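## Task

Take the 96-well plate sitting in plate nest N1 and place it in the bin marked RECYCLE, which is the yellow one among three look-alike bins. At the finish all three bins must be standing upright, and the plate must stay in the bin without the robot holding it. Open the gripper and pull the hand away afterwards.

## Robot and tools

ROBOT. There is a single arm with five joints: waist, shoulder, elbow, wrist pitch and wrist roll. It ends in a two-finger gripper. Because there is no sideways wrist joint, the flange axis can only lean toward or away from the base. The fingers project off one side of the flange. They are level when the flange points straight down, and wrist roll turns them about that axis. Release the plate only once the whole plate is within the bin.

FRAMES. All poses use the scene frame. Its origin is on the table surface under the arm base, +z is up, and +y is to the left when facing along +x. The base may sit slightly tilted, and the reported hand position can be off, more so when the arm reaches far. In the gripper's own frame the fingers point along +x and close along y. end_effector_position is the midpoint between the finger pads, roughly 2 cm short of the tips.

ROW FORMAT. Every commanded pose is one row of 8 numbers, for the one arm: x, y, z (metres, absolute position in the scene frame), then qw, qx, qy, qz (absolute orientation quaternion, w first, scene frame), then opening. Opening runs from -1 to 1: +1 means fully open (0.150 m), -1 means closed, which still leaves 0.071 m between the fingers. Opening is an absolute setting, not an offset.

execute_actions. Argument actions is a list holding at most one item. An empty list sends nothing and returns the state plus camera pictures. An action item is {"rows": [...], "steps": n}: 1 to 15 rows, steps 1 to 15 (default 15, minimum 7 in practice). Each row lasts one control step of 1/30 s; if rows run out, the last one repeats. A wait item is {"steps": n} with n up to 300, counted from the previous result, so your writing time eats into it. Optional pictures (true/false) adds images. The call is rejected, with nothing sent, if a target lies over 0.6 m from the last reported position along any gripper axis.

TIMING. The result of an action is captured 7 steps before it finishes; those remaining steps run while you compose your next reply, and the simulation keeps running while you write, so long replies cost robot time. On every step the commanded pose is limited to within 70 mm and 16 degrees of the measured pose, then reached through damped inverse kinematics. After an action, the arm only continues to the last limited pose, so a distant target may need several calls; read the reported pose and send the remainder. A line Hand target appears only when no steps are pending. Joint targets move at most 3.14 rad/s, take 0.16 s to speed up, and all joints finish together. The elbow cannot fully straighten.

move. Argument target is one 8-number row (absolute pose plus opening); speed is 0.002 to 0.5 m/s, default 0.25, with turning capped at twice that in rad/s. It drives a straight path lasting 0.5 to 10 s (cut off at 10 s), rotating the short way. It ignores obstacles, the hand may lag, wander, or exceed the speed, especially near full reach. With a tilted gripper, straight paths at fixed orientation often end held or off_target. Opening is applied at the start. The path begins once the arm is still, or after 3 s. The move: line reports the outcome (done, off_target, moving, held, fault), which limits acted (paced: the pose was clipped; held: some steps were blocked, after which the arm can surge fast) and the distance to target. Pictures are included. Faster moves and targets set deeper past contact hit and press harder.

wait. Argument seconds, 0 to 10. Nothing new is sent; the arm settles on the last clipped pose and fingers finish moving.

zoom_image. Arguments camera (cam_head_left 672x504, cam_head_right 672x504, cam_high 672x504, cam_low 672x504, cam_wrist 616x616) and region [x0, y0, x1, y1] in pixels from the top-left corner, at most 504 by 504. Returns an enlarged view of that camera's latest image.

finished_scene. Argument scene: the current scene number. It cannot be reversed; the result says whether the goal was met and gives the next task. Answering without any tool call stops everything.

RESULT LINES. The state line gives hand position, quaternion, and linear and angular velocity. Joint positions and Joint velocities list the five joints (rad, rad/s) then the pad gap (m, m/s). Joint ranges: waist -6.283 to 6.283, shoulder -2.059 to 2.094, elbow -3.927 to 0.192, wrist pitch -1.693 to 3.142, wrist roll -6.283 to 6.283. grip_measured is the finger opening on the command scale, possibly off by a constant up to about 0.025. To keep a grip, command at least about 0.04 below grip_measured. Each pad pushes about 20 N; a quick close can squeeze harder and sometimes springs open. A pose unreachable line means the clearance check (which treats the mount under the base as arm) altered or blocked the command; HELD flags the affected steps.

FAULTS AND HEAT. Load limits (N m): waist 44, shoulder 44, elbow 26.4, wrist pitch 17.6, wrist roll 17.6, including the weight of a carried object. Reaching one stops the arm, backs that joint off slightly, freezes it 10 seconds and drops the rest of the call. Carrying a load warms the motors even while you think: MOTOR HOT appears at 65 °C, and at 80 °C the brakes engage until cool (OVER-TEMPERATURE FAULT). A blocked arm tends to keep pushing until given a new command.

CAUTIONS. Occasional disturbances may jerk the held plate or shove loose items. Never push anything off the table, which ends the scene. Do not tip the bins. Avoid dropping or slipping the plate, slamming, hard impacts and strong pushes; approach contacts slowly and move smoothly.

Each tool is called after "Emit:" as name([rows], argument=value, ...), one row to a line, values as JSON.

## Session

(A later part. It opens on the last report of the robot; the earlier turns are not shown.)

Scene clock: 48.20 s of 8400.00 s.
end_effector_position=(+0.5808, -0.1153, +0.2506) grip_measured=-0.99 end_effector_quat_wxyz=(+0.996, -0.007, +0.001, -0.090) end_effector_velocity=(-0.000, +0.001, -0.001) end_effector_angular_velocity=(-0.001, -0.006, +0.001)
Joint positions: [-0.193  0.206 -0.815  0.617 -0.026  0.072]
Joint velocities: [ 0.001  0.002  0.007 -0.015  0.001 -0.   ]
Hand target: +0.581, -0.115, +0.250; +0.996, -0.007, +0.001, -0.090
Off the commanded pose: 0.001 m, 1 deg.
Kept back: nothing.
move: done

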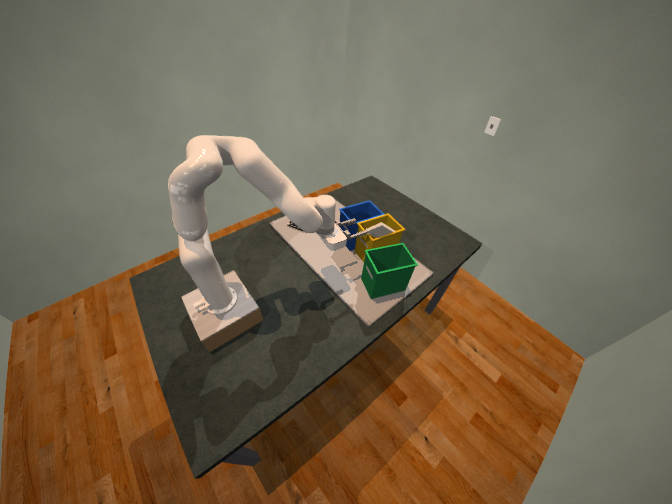

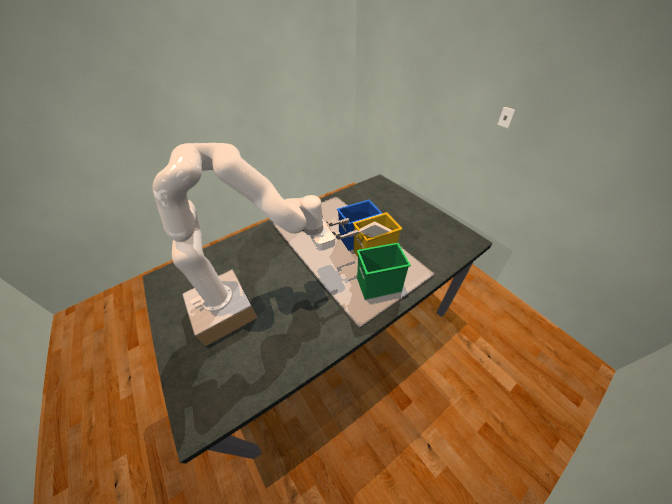

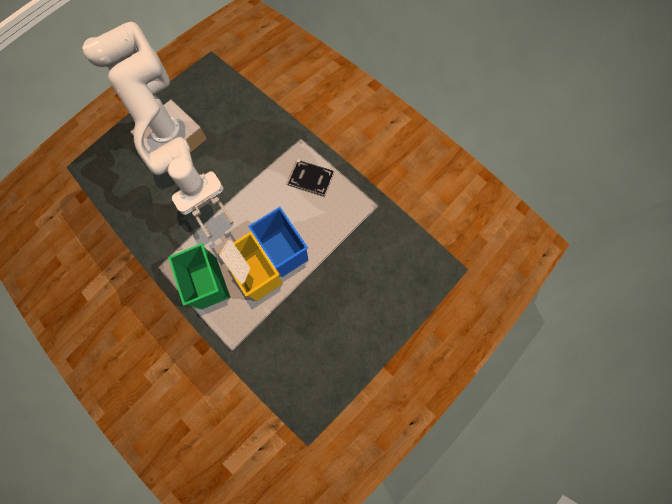

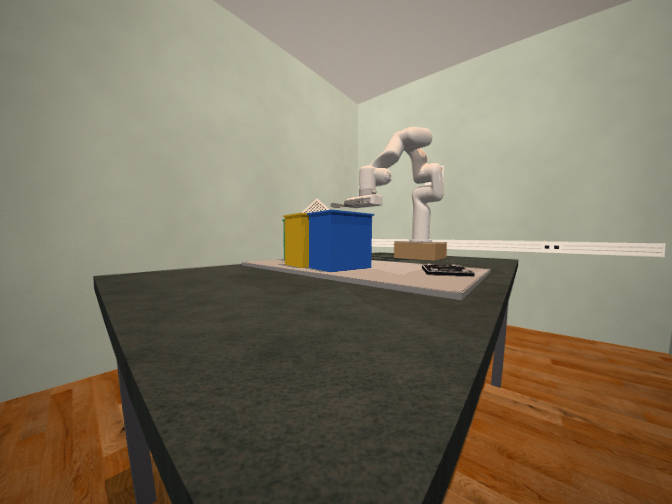

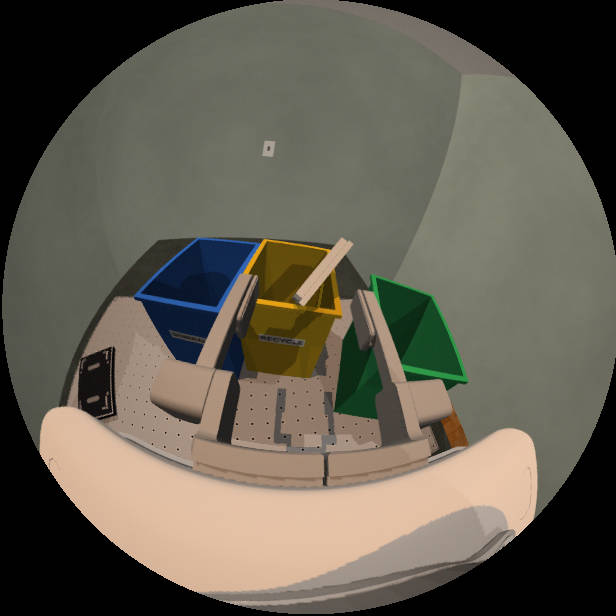

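Emit:
move(target=[0.585,-0.095,0.262,0.996,0,0,-0.09,-1], speed=0.06)

Emit:
move(target=[0.66,-0.105,0.262,0.996,0,0,-0.09,-1], speed=0.05)

Scene clock: 49.23 s of 8400.00 s.
end_effector_position=(+0.5849, -0.0951, +0.2618) grip_measured=-0.99 end_effector_quat_wxyz=(+0.996, -0.007, +0.001, -0.090) end_effector_velocity=(+0.000, +0.002, +0.000) end_effector_angular_velocity=(+0.000, +0.001, -0.001)
Joint positions: [-0.147  0.179 -0.821  0.649  0.02   0.072]
Joint velocities: [ 0.005 -0.001 -0.     0.003  0.006  0.   ]
Hand target: +0.585, -0.095, +0.262; +0.996, -0.007, +0.000, -0.090
Off the commanded pose: 0.000 m, 1 deg.
Kept back: nothing.
move: done

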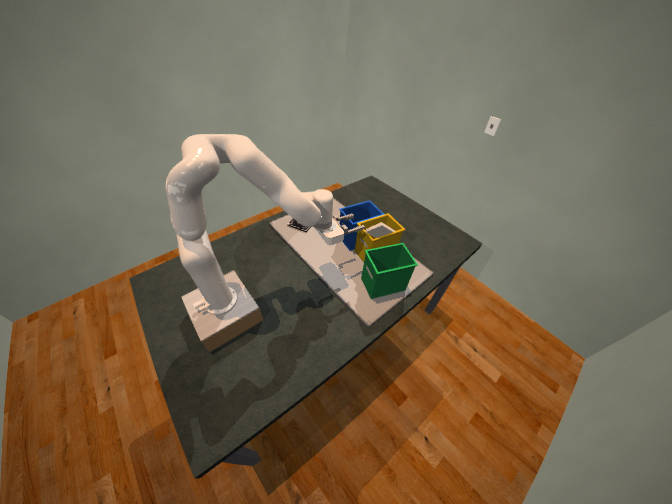

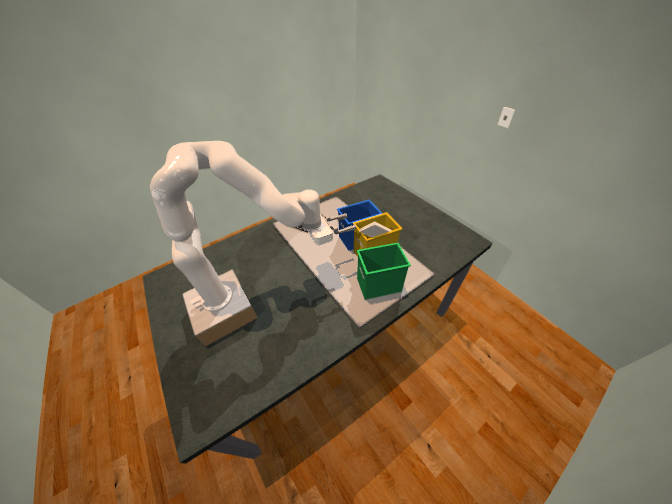

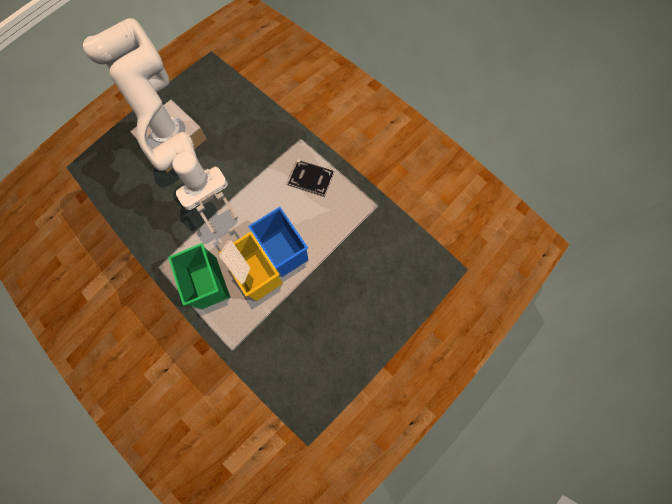

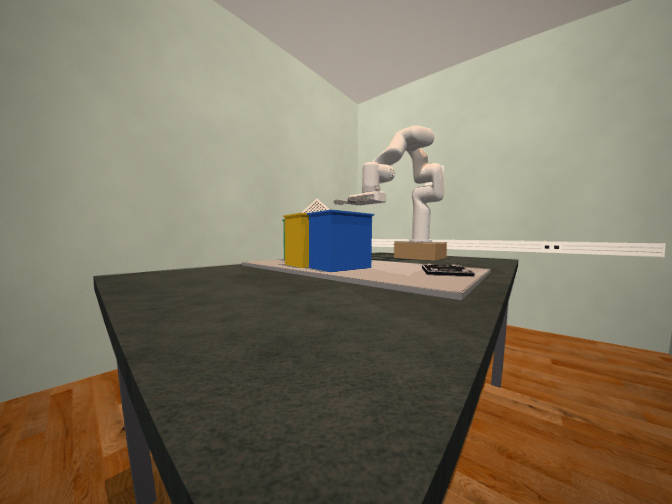

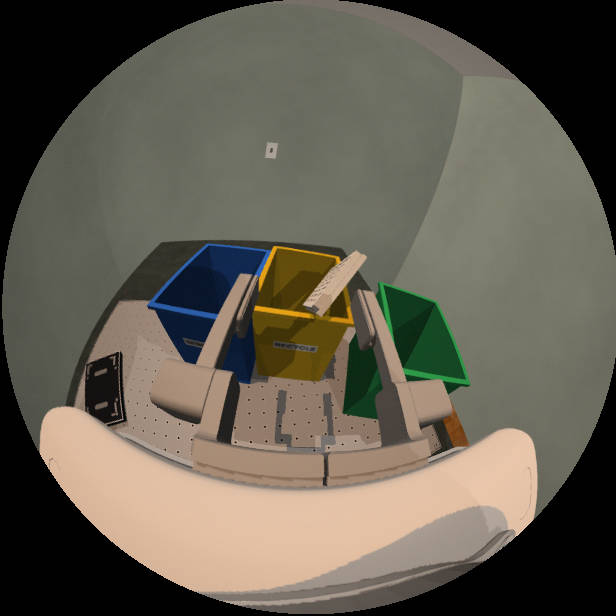

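Scene clock: 51.13 s of 8400.00 s.
end_effector_position=(+0.6597, -0.1048, +0.2619) grip_measured=-0.99 end_effector_quat_wxyz=(+0.996, -0.007, +0.000, -0.090) end_effector_velocity=(+0.002, -0.000, +0.000) end_effector_angular_velocity=(-0.000, -0.000, +0.000)
Joint positions: [-0.142  0.391 -1.13   0.747  0.025  0.072]
Joint velocities: [ 0.     0.004 -0.008  0.004  0.     0.   ]
Hand target: +0.660, -0.105, +0.262; +0.996, -0.007, +0.000, -0.090
Off the commanded pose: 0.000 m, 1 deg.
Kept back: nothing.
move: done

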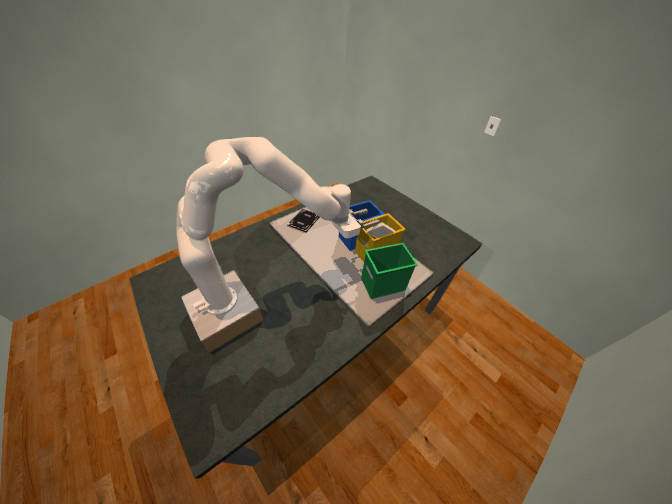

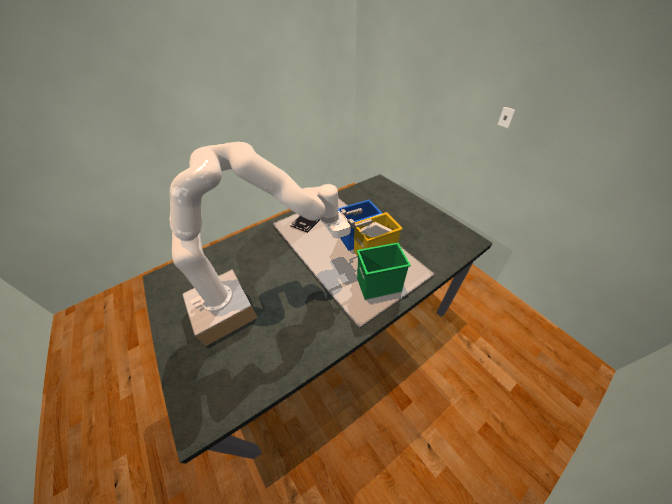

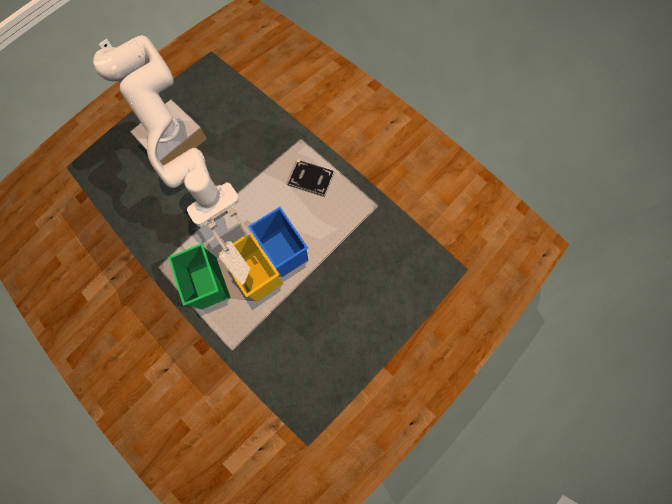

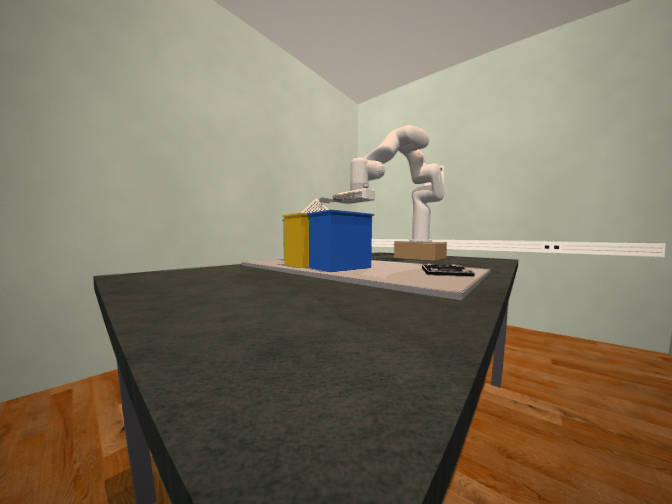

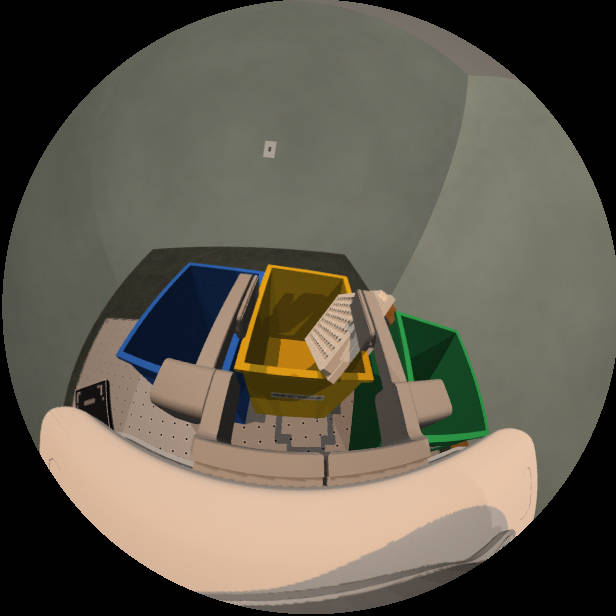

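Emit:
move(target=[0.73,-0.105,0.252,0.996,0,0,-0.09,-1], speed=0.04)

Scene clock: 53.50 s of 8400.00 s.
end_effector_position=(+0.7298, -0.1048, +0.2520) grip_measured=-0.99 end_effector_quat_wxyz=(+0.996, -0.007, +0.000, -0.090) end_effector_velocity=(+0.002, +0.000, +0.000) end_effector_angular_velocity=(+0.000, +0.000, +0.000)
Joint positions: [-0.124  0.615 -1.457  0.85   0.043  0.072]
Joint velocities: [ 0.001  0.004 -0.008  0.004  0.001  0.   ]
Hand target: +0.730, -0.105, +0.252; +0.996, -0.007, +0.000, -0.090
Off the commanded pose: 0.000 m, 1 deg.
Kept back: nothing.
move: done

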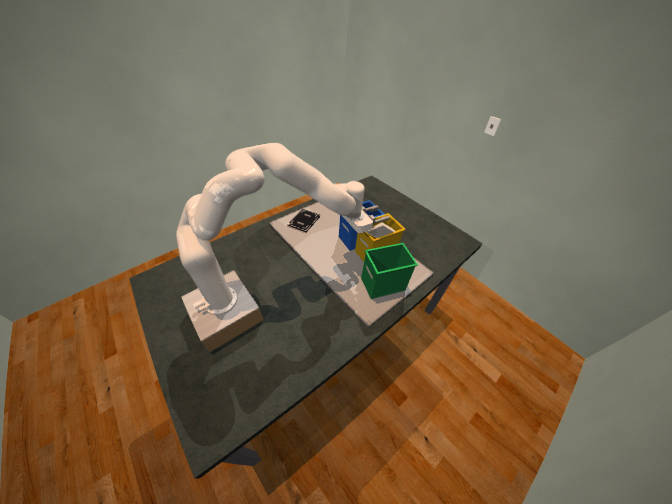

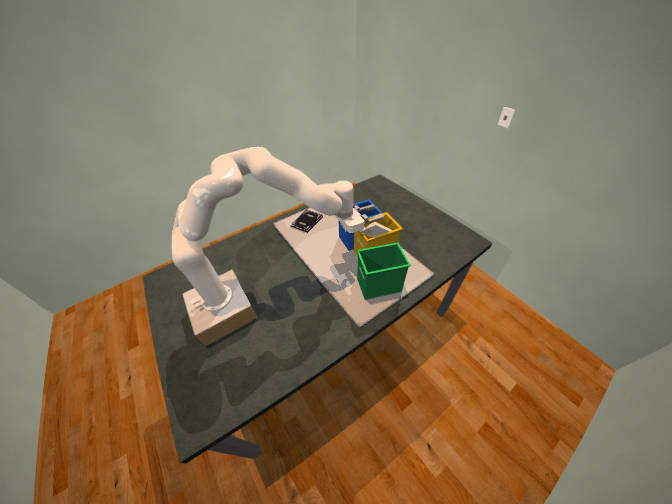

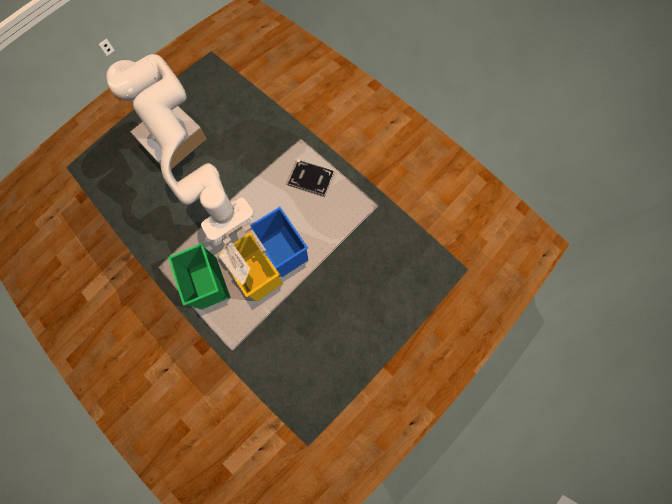

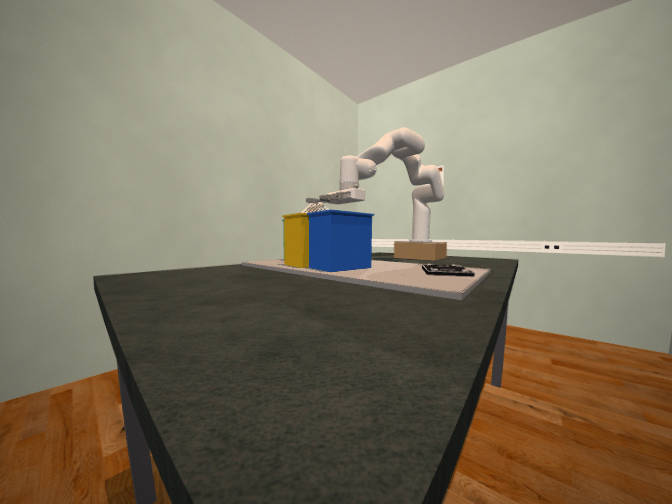

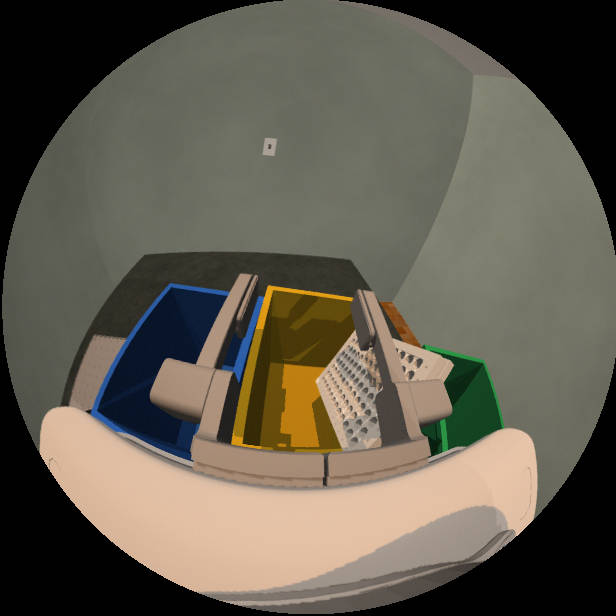

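Emit:
move(target=[0.72,-0.10,0.285,0.996,0,0,-0.09,-1], speed=0.05)

Emit:
move(target=[0.59,-0.085,0.27,0.996,0,0,-0.09,-1], speed=0.1)

Emit:
move(target=[0.60,-0.085,0.238,0.996,0,0,-0.09,-1], speed=0.05)

Scene clock: 54.87 s of 8400.00 s.
end_effector_position=(+0.7200, -0.1000, +0.2846) grip_measured=-0.99 end_effector_quat_wxyz=(+0.996, -0.007, +0.000, -0.090) end_effector_velocity=(-0.002, +0.001, -0.001) end_effector_angular_velocity=(+0.001, +0.006, +0.001)
Joint positions: [-0.119  0.528 -1.421  0.9    0.048  0.072]
Joint velocities: [ 0.001 -0.003  0.004  0.004  0.     0.   ]
Hand target: +0.720, -0.100, +0.285; +0.996, -0.007, +0.000, -0.090
Off the commanded pose: 0.000 m, 1 deg.
Kept back: nothing.
move: done

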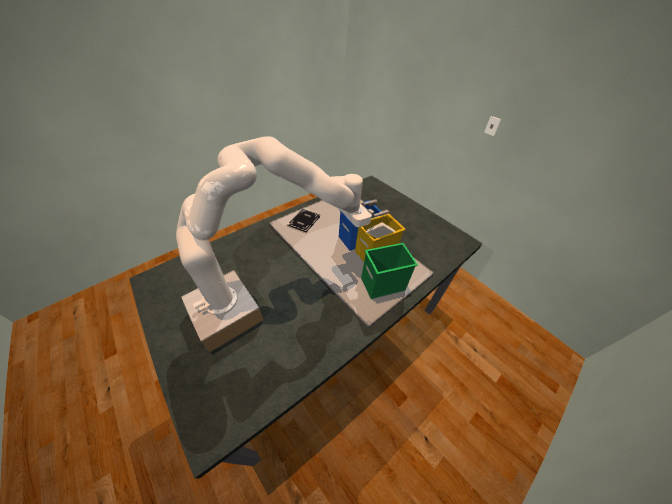

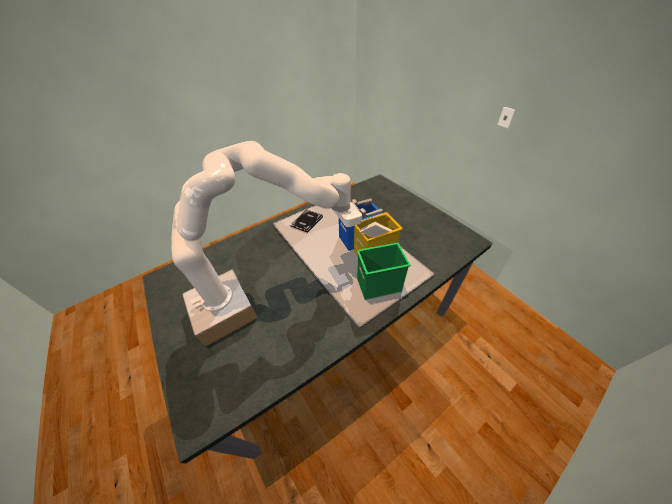

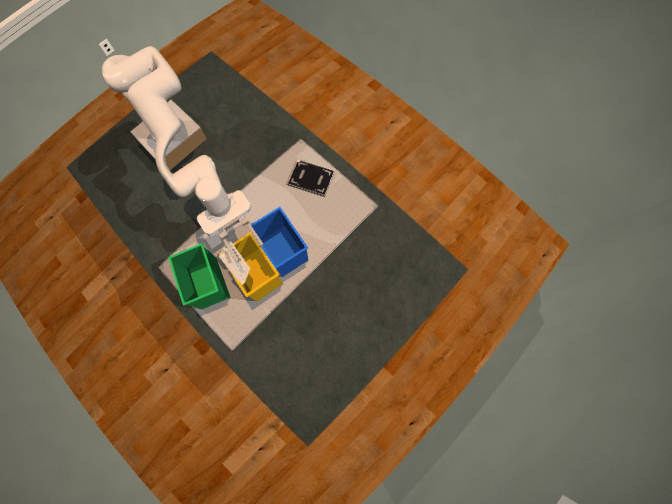

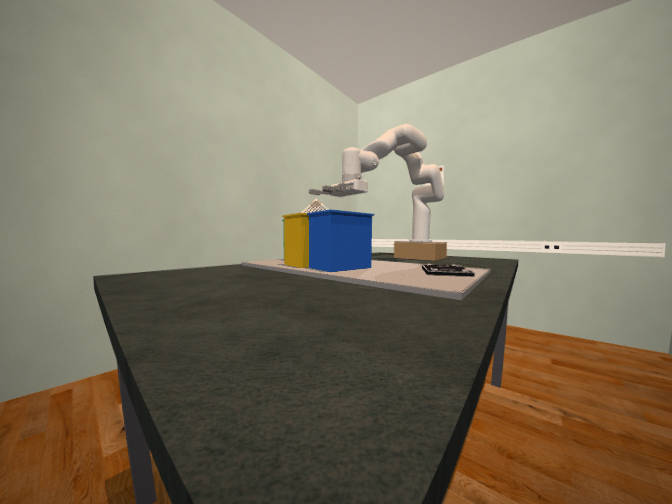

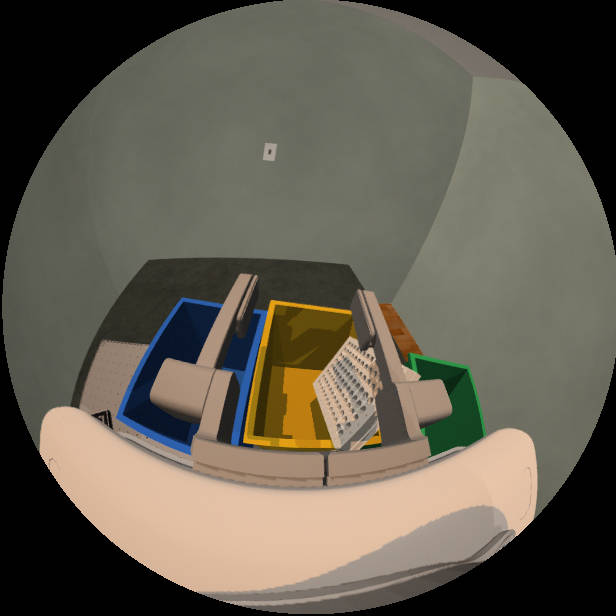

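Scene clock: 56.63 s of 8400.00 s.
end_effector_position=(+0.5904, -0.0853, +0.2702) grip_measured=-0.99 end_effector_quat_wxyz=(+0.996, -0.007, +0.000, -0.090) end_effector_velocity=(-0.002, +0.001, -0.001) end_effector_angular_velocity=(+0.000, +0.001, +0.001)
Joint positions: [-0.124  0.171 -0.84   0.676  0.043  0.072]
Joint velocities: [ 0.001 -0.004  0.008 -0.002 -0.     0.   ]
Hand target: +0.590, -0.085, +0.270; +0.996, -0.007, +0.000, -0.090
Off the commanded pose: 0.001 m, 1 deg.
Kept back: nothing.
move: done

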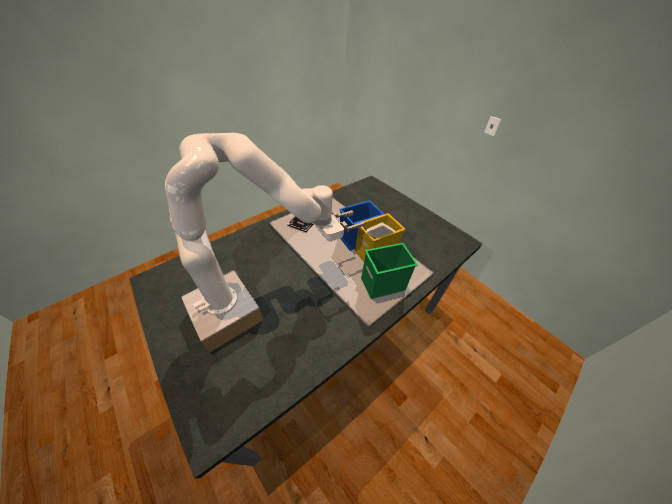

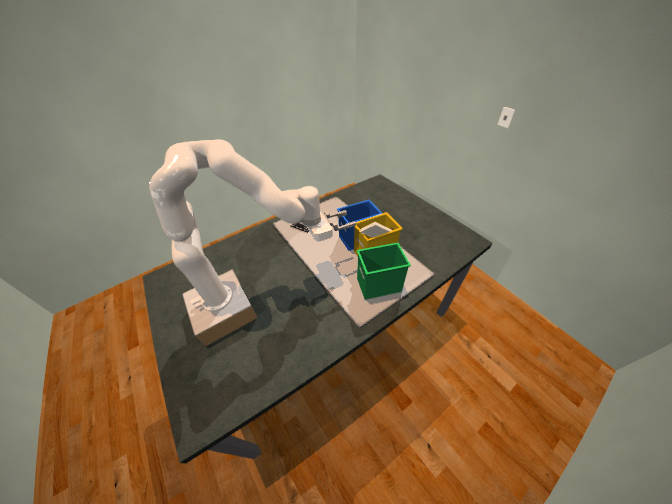

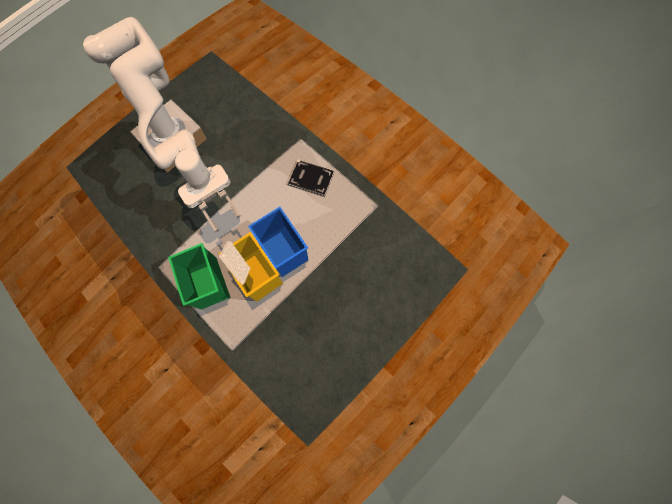

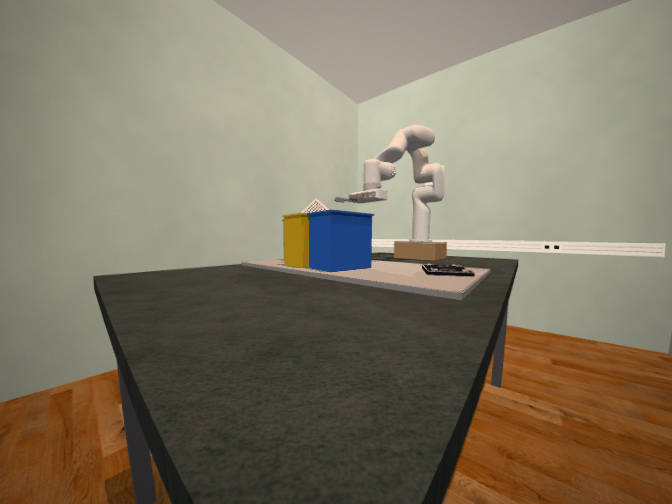

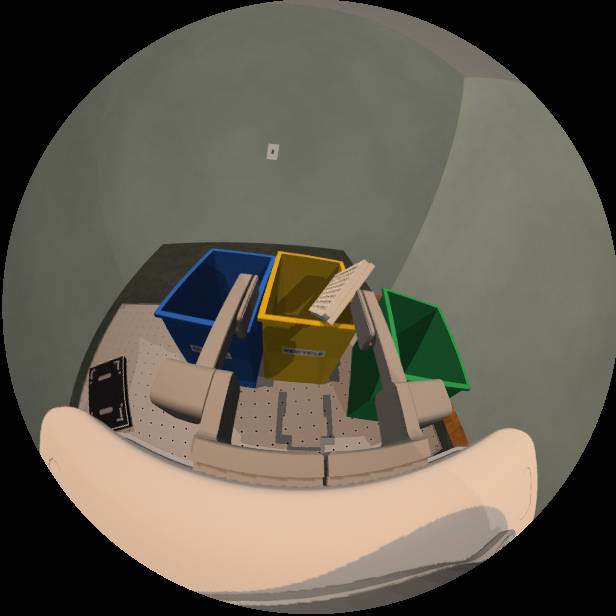

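Scene clock: 57.67 s of 8400.00 s.
end_effector_position=(+0.6000, -0.0850, +0.2383) grip_measured=-0.99 end_effector_quat_wxyz=(+0.996, -0.007, +0.000, -0.090) end_effector_velocity=(+0.001, -0.000, -0.001) end_effector_angular_velocity=(-0.000, -0.001, +0.000)
Joint positions: [-0.119  0.273 -0.865  0.599  0.048  0.072]
Joint velocities: [-0.     0.004 -0.002 -0.004 -0.    -0.   ]
Hand target: +0.600, -0.085, +0.238; +0.996, -0.007, +0.000, -0.090
Off the commanded pose: 0.000 m, 1 deg.
Kept back: nothing.
move: done

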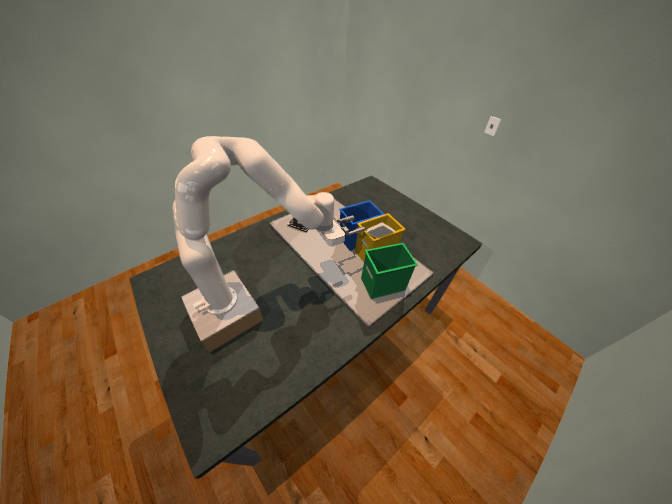

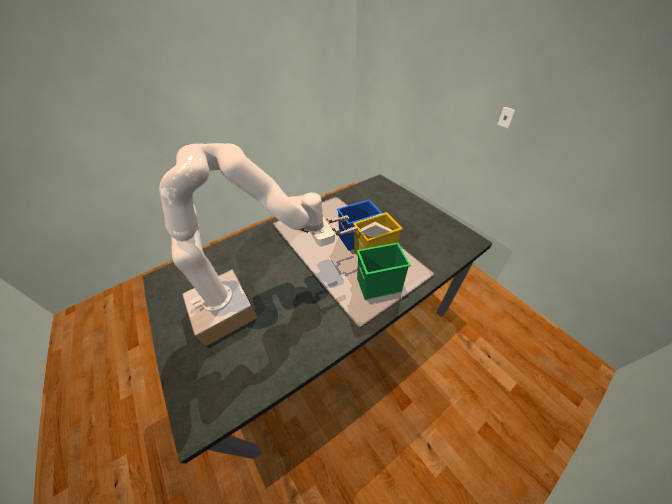

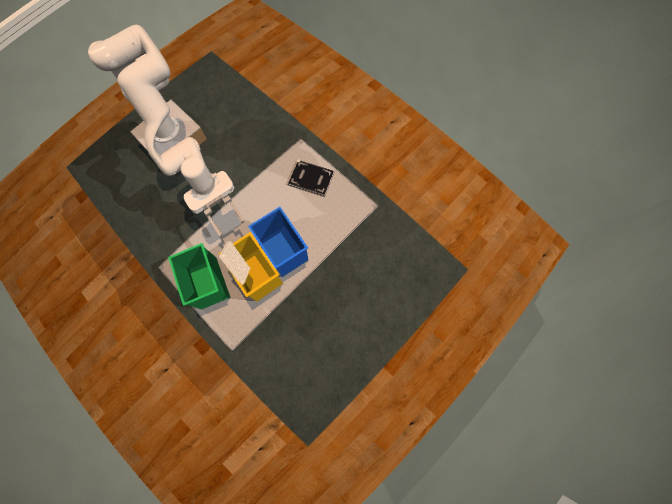

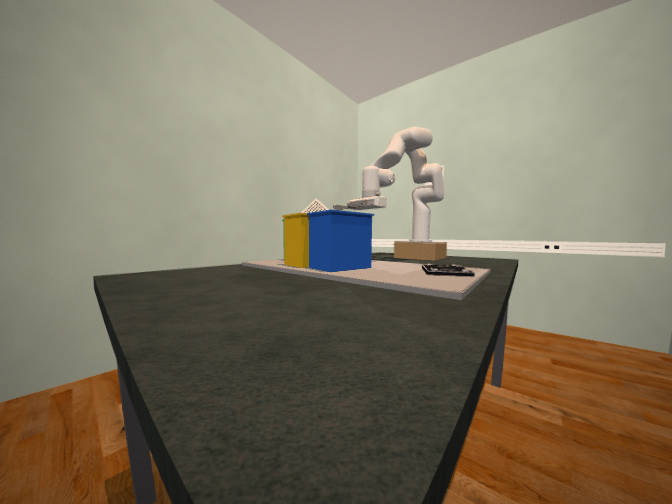

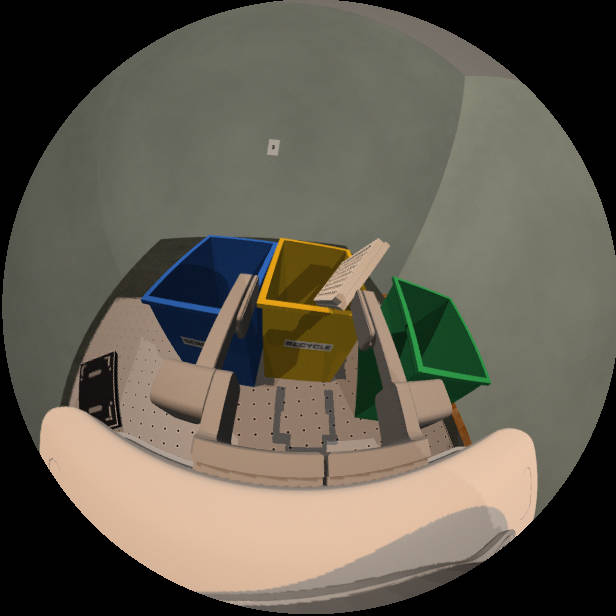

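Emit:
move(target=[0.70,-0.09,0.243,0.996,0,0,-0.09,-1], speed=0.04)

Scene clock: 60.77 s of 8400.00 s.
end_effector_position=(+0.6997, -0.0898, +0.2429) grip_measured=-0.99 end_effector_quat_wxyz=(+0.996, -0.007, +0.000, -0.090) end_effector_velocity=(+0.002, +0.001, +0.000) end_effector_angular_velocity=(+0.000, +0.000, +0.002)
Joint positions: [-0.104  0.535 -1.295  0.767  0.063  0.072]
Joint velocities: [ 0.002  0.004 -0.007  0.004  0.     0.   ]
Hand target: +0.700, -0.090, +0.243; +0.996, -0.007, +0.000, -0.090
Off the commanded pose: 0.000 m, 1 deg.
Kept back: nothing.
move: done

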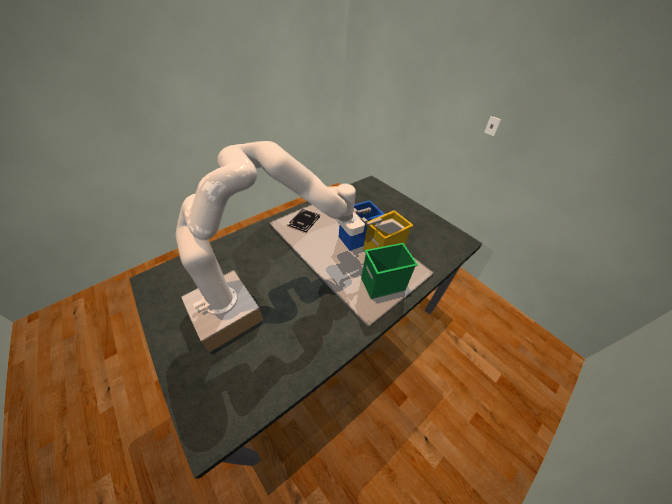

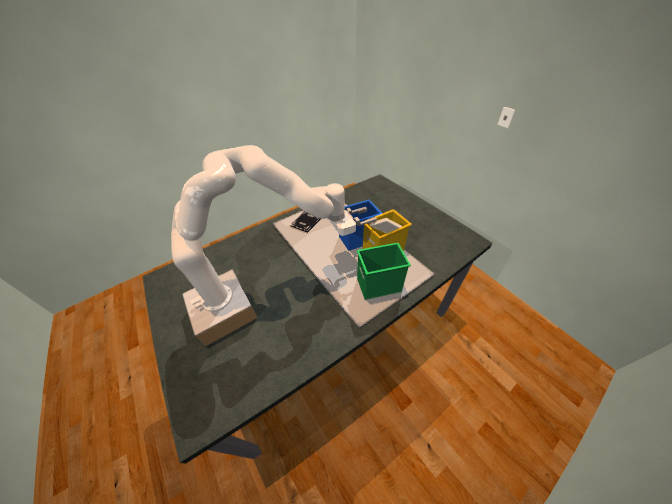

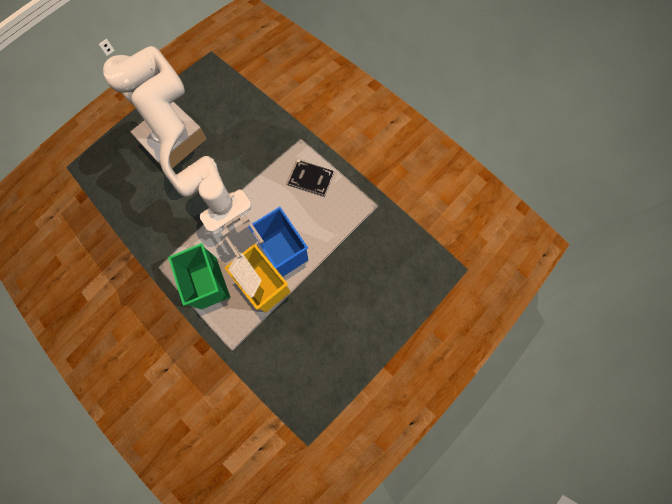

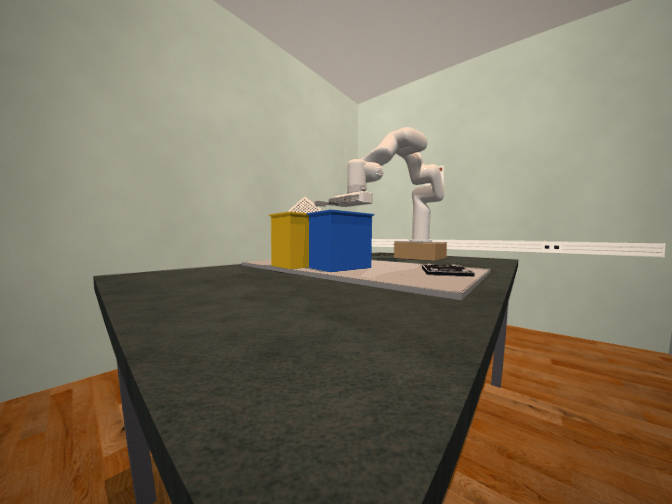

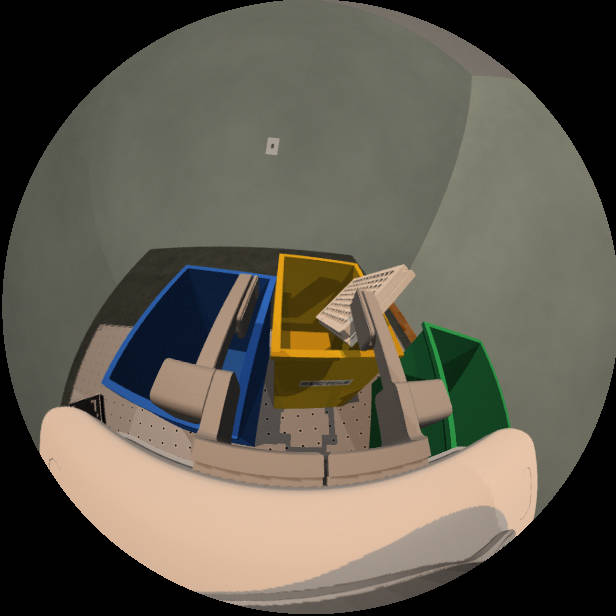

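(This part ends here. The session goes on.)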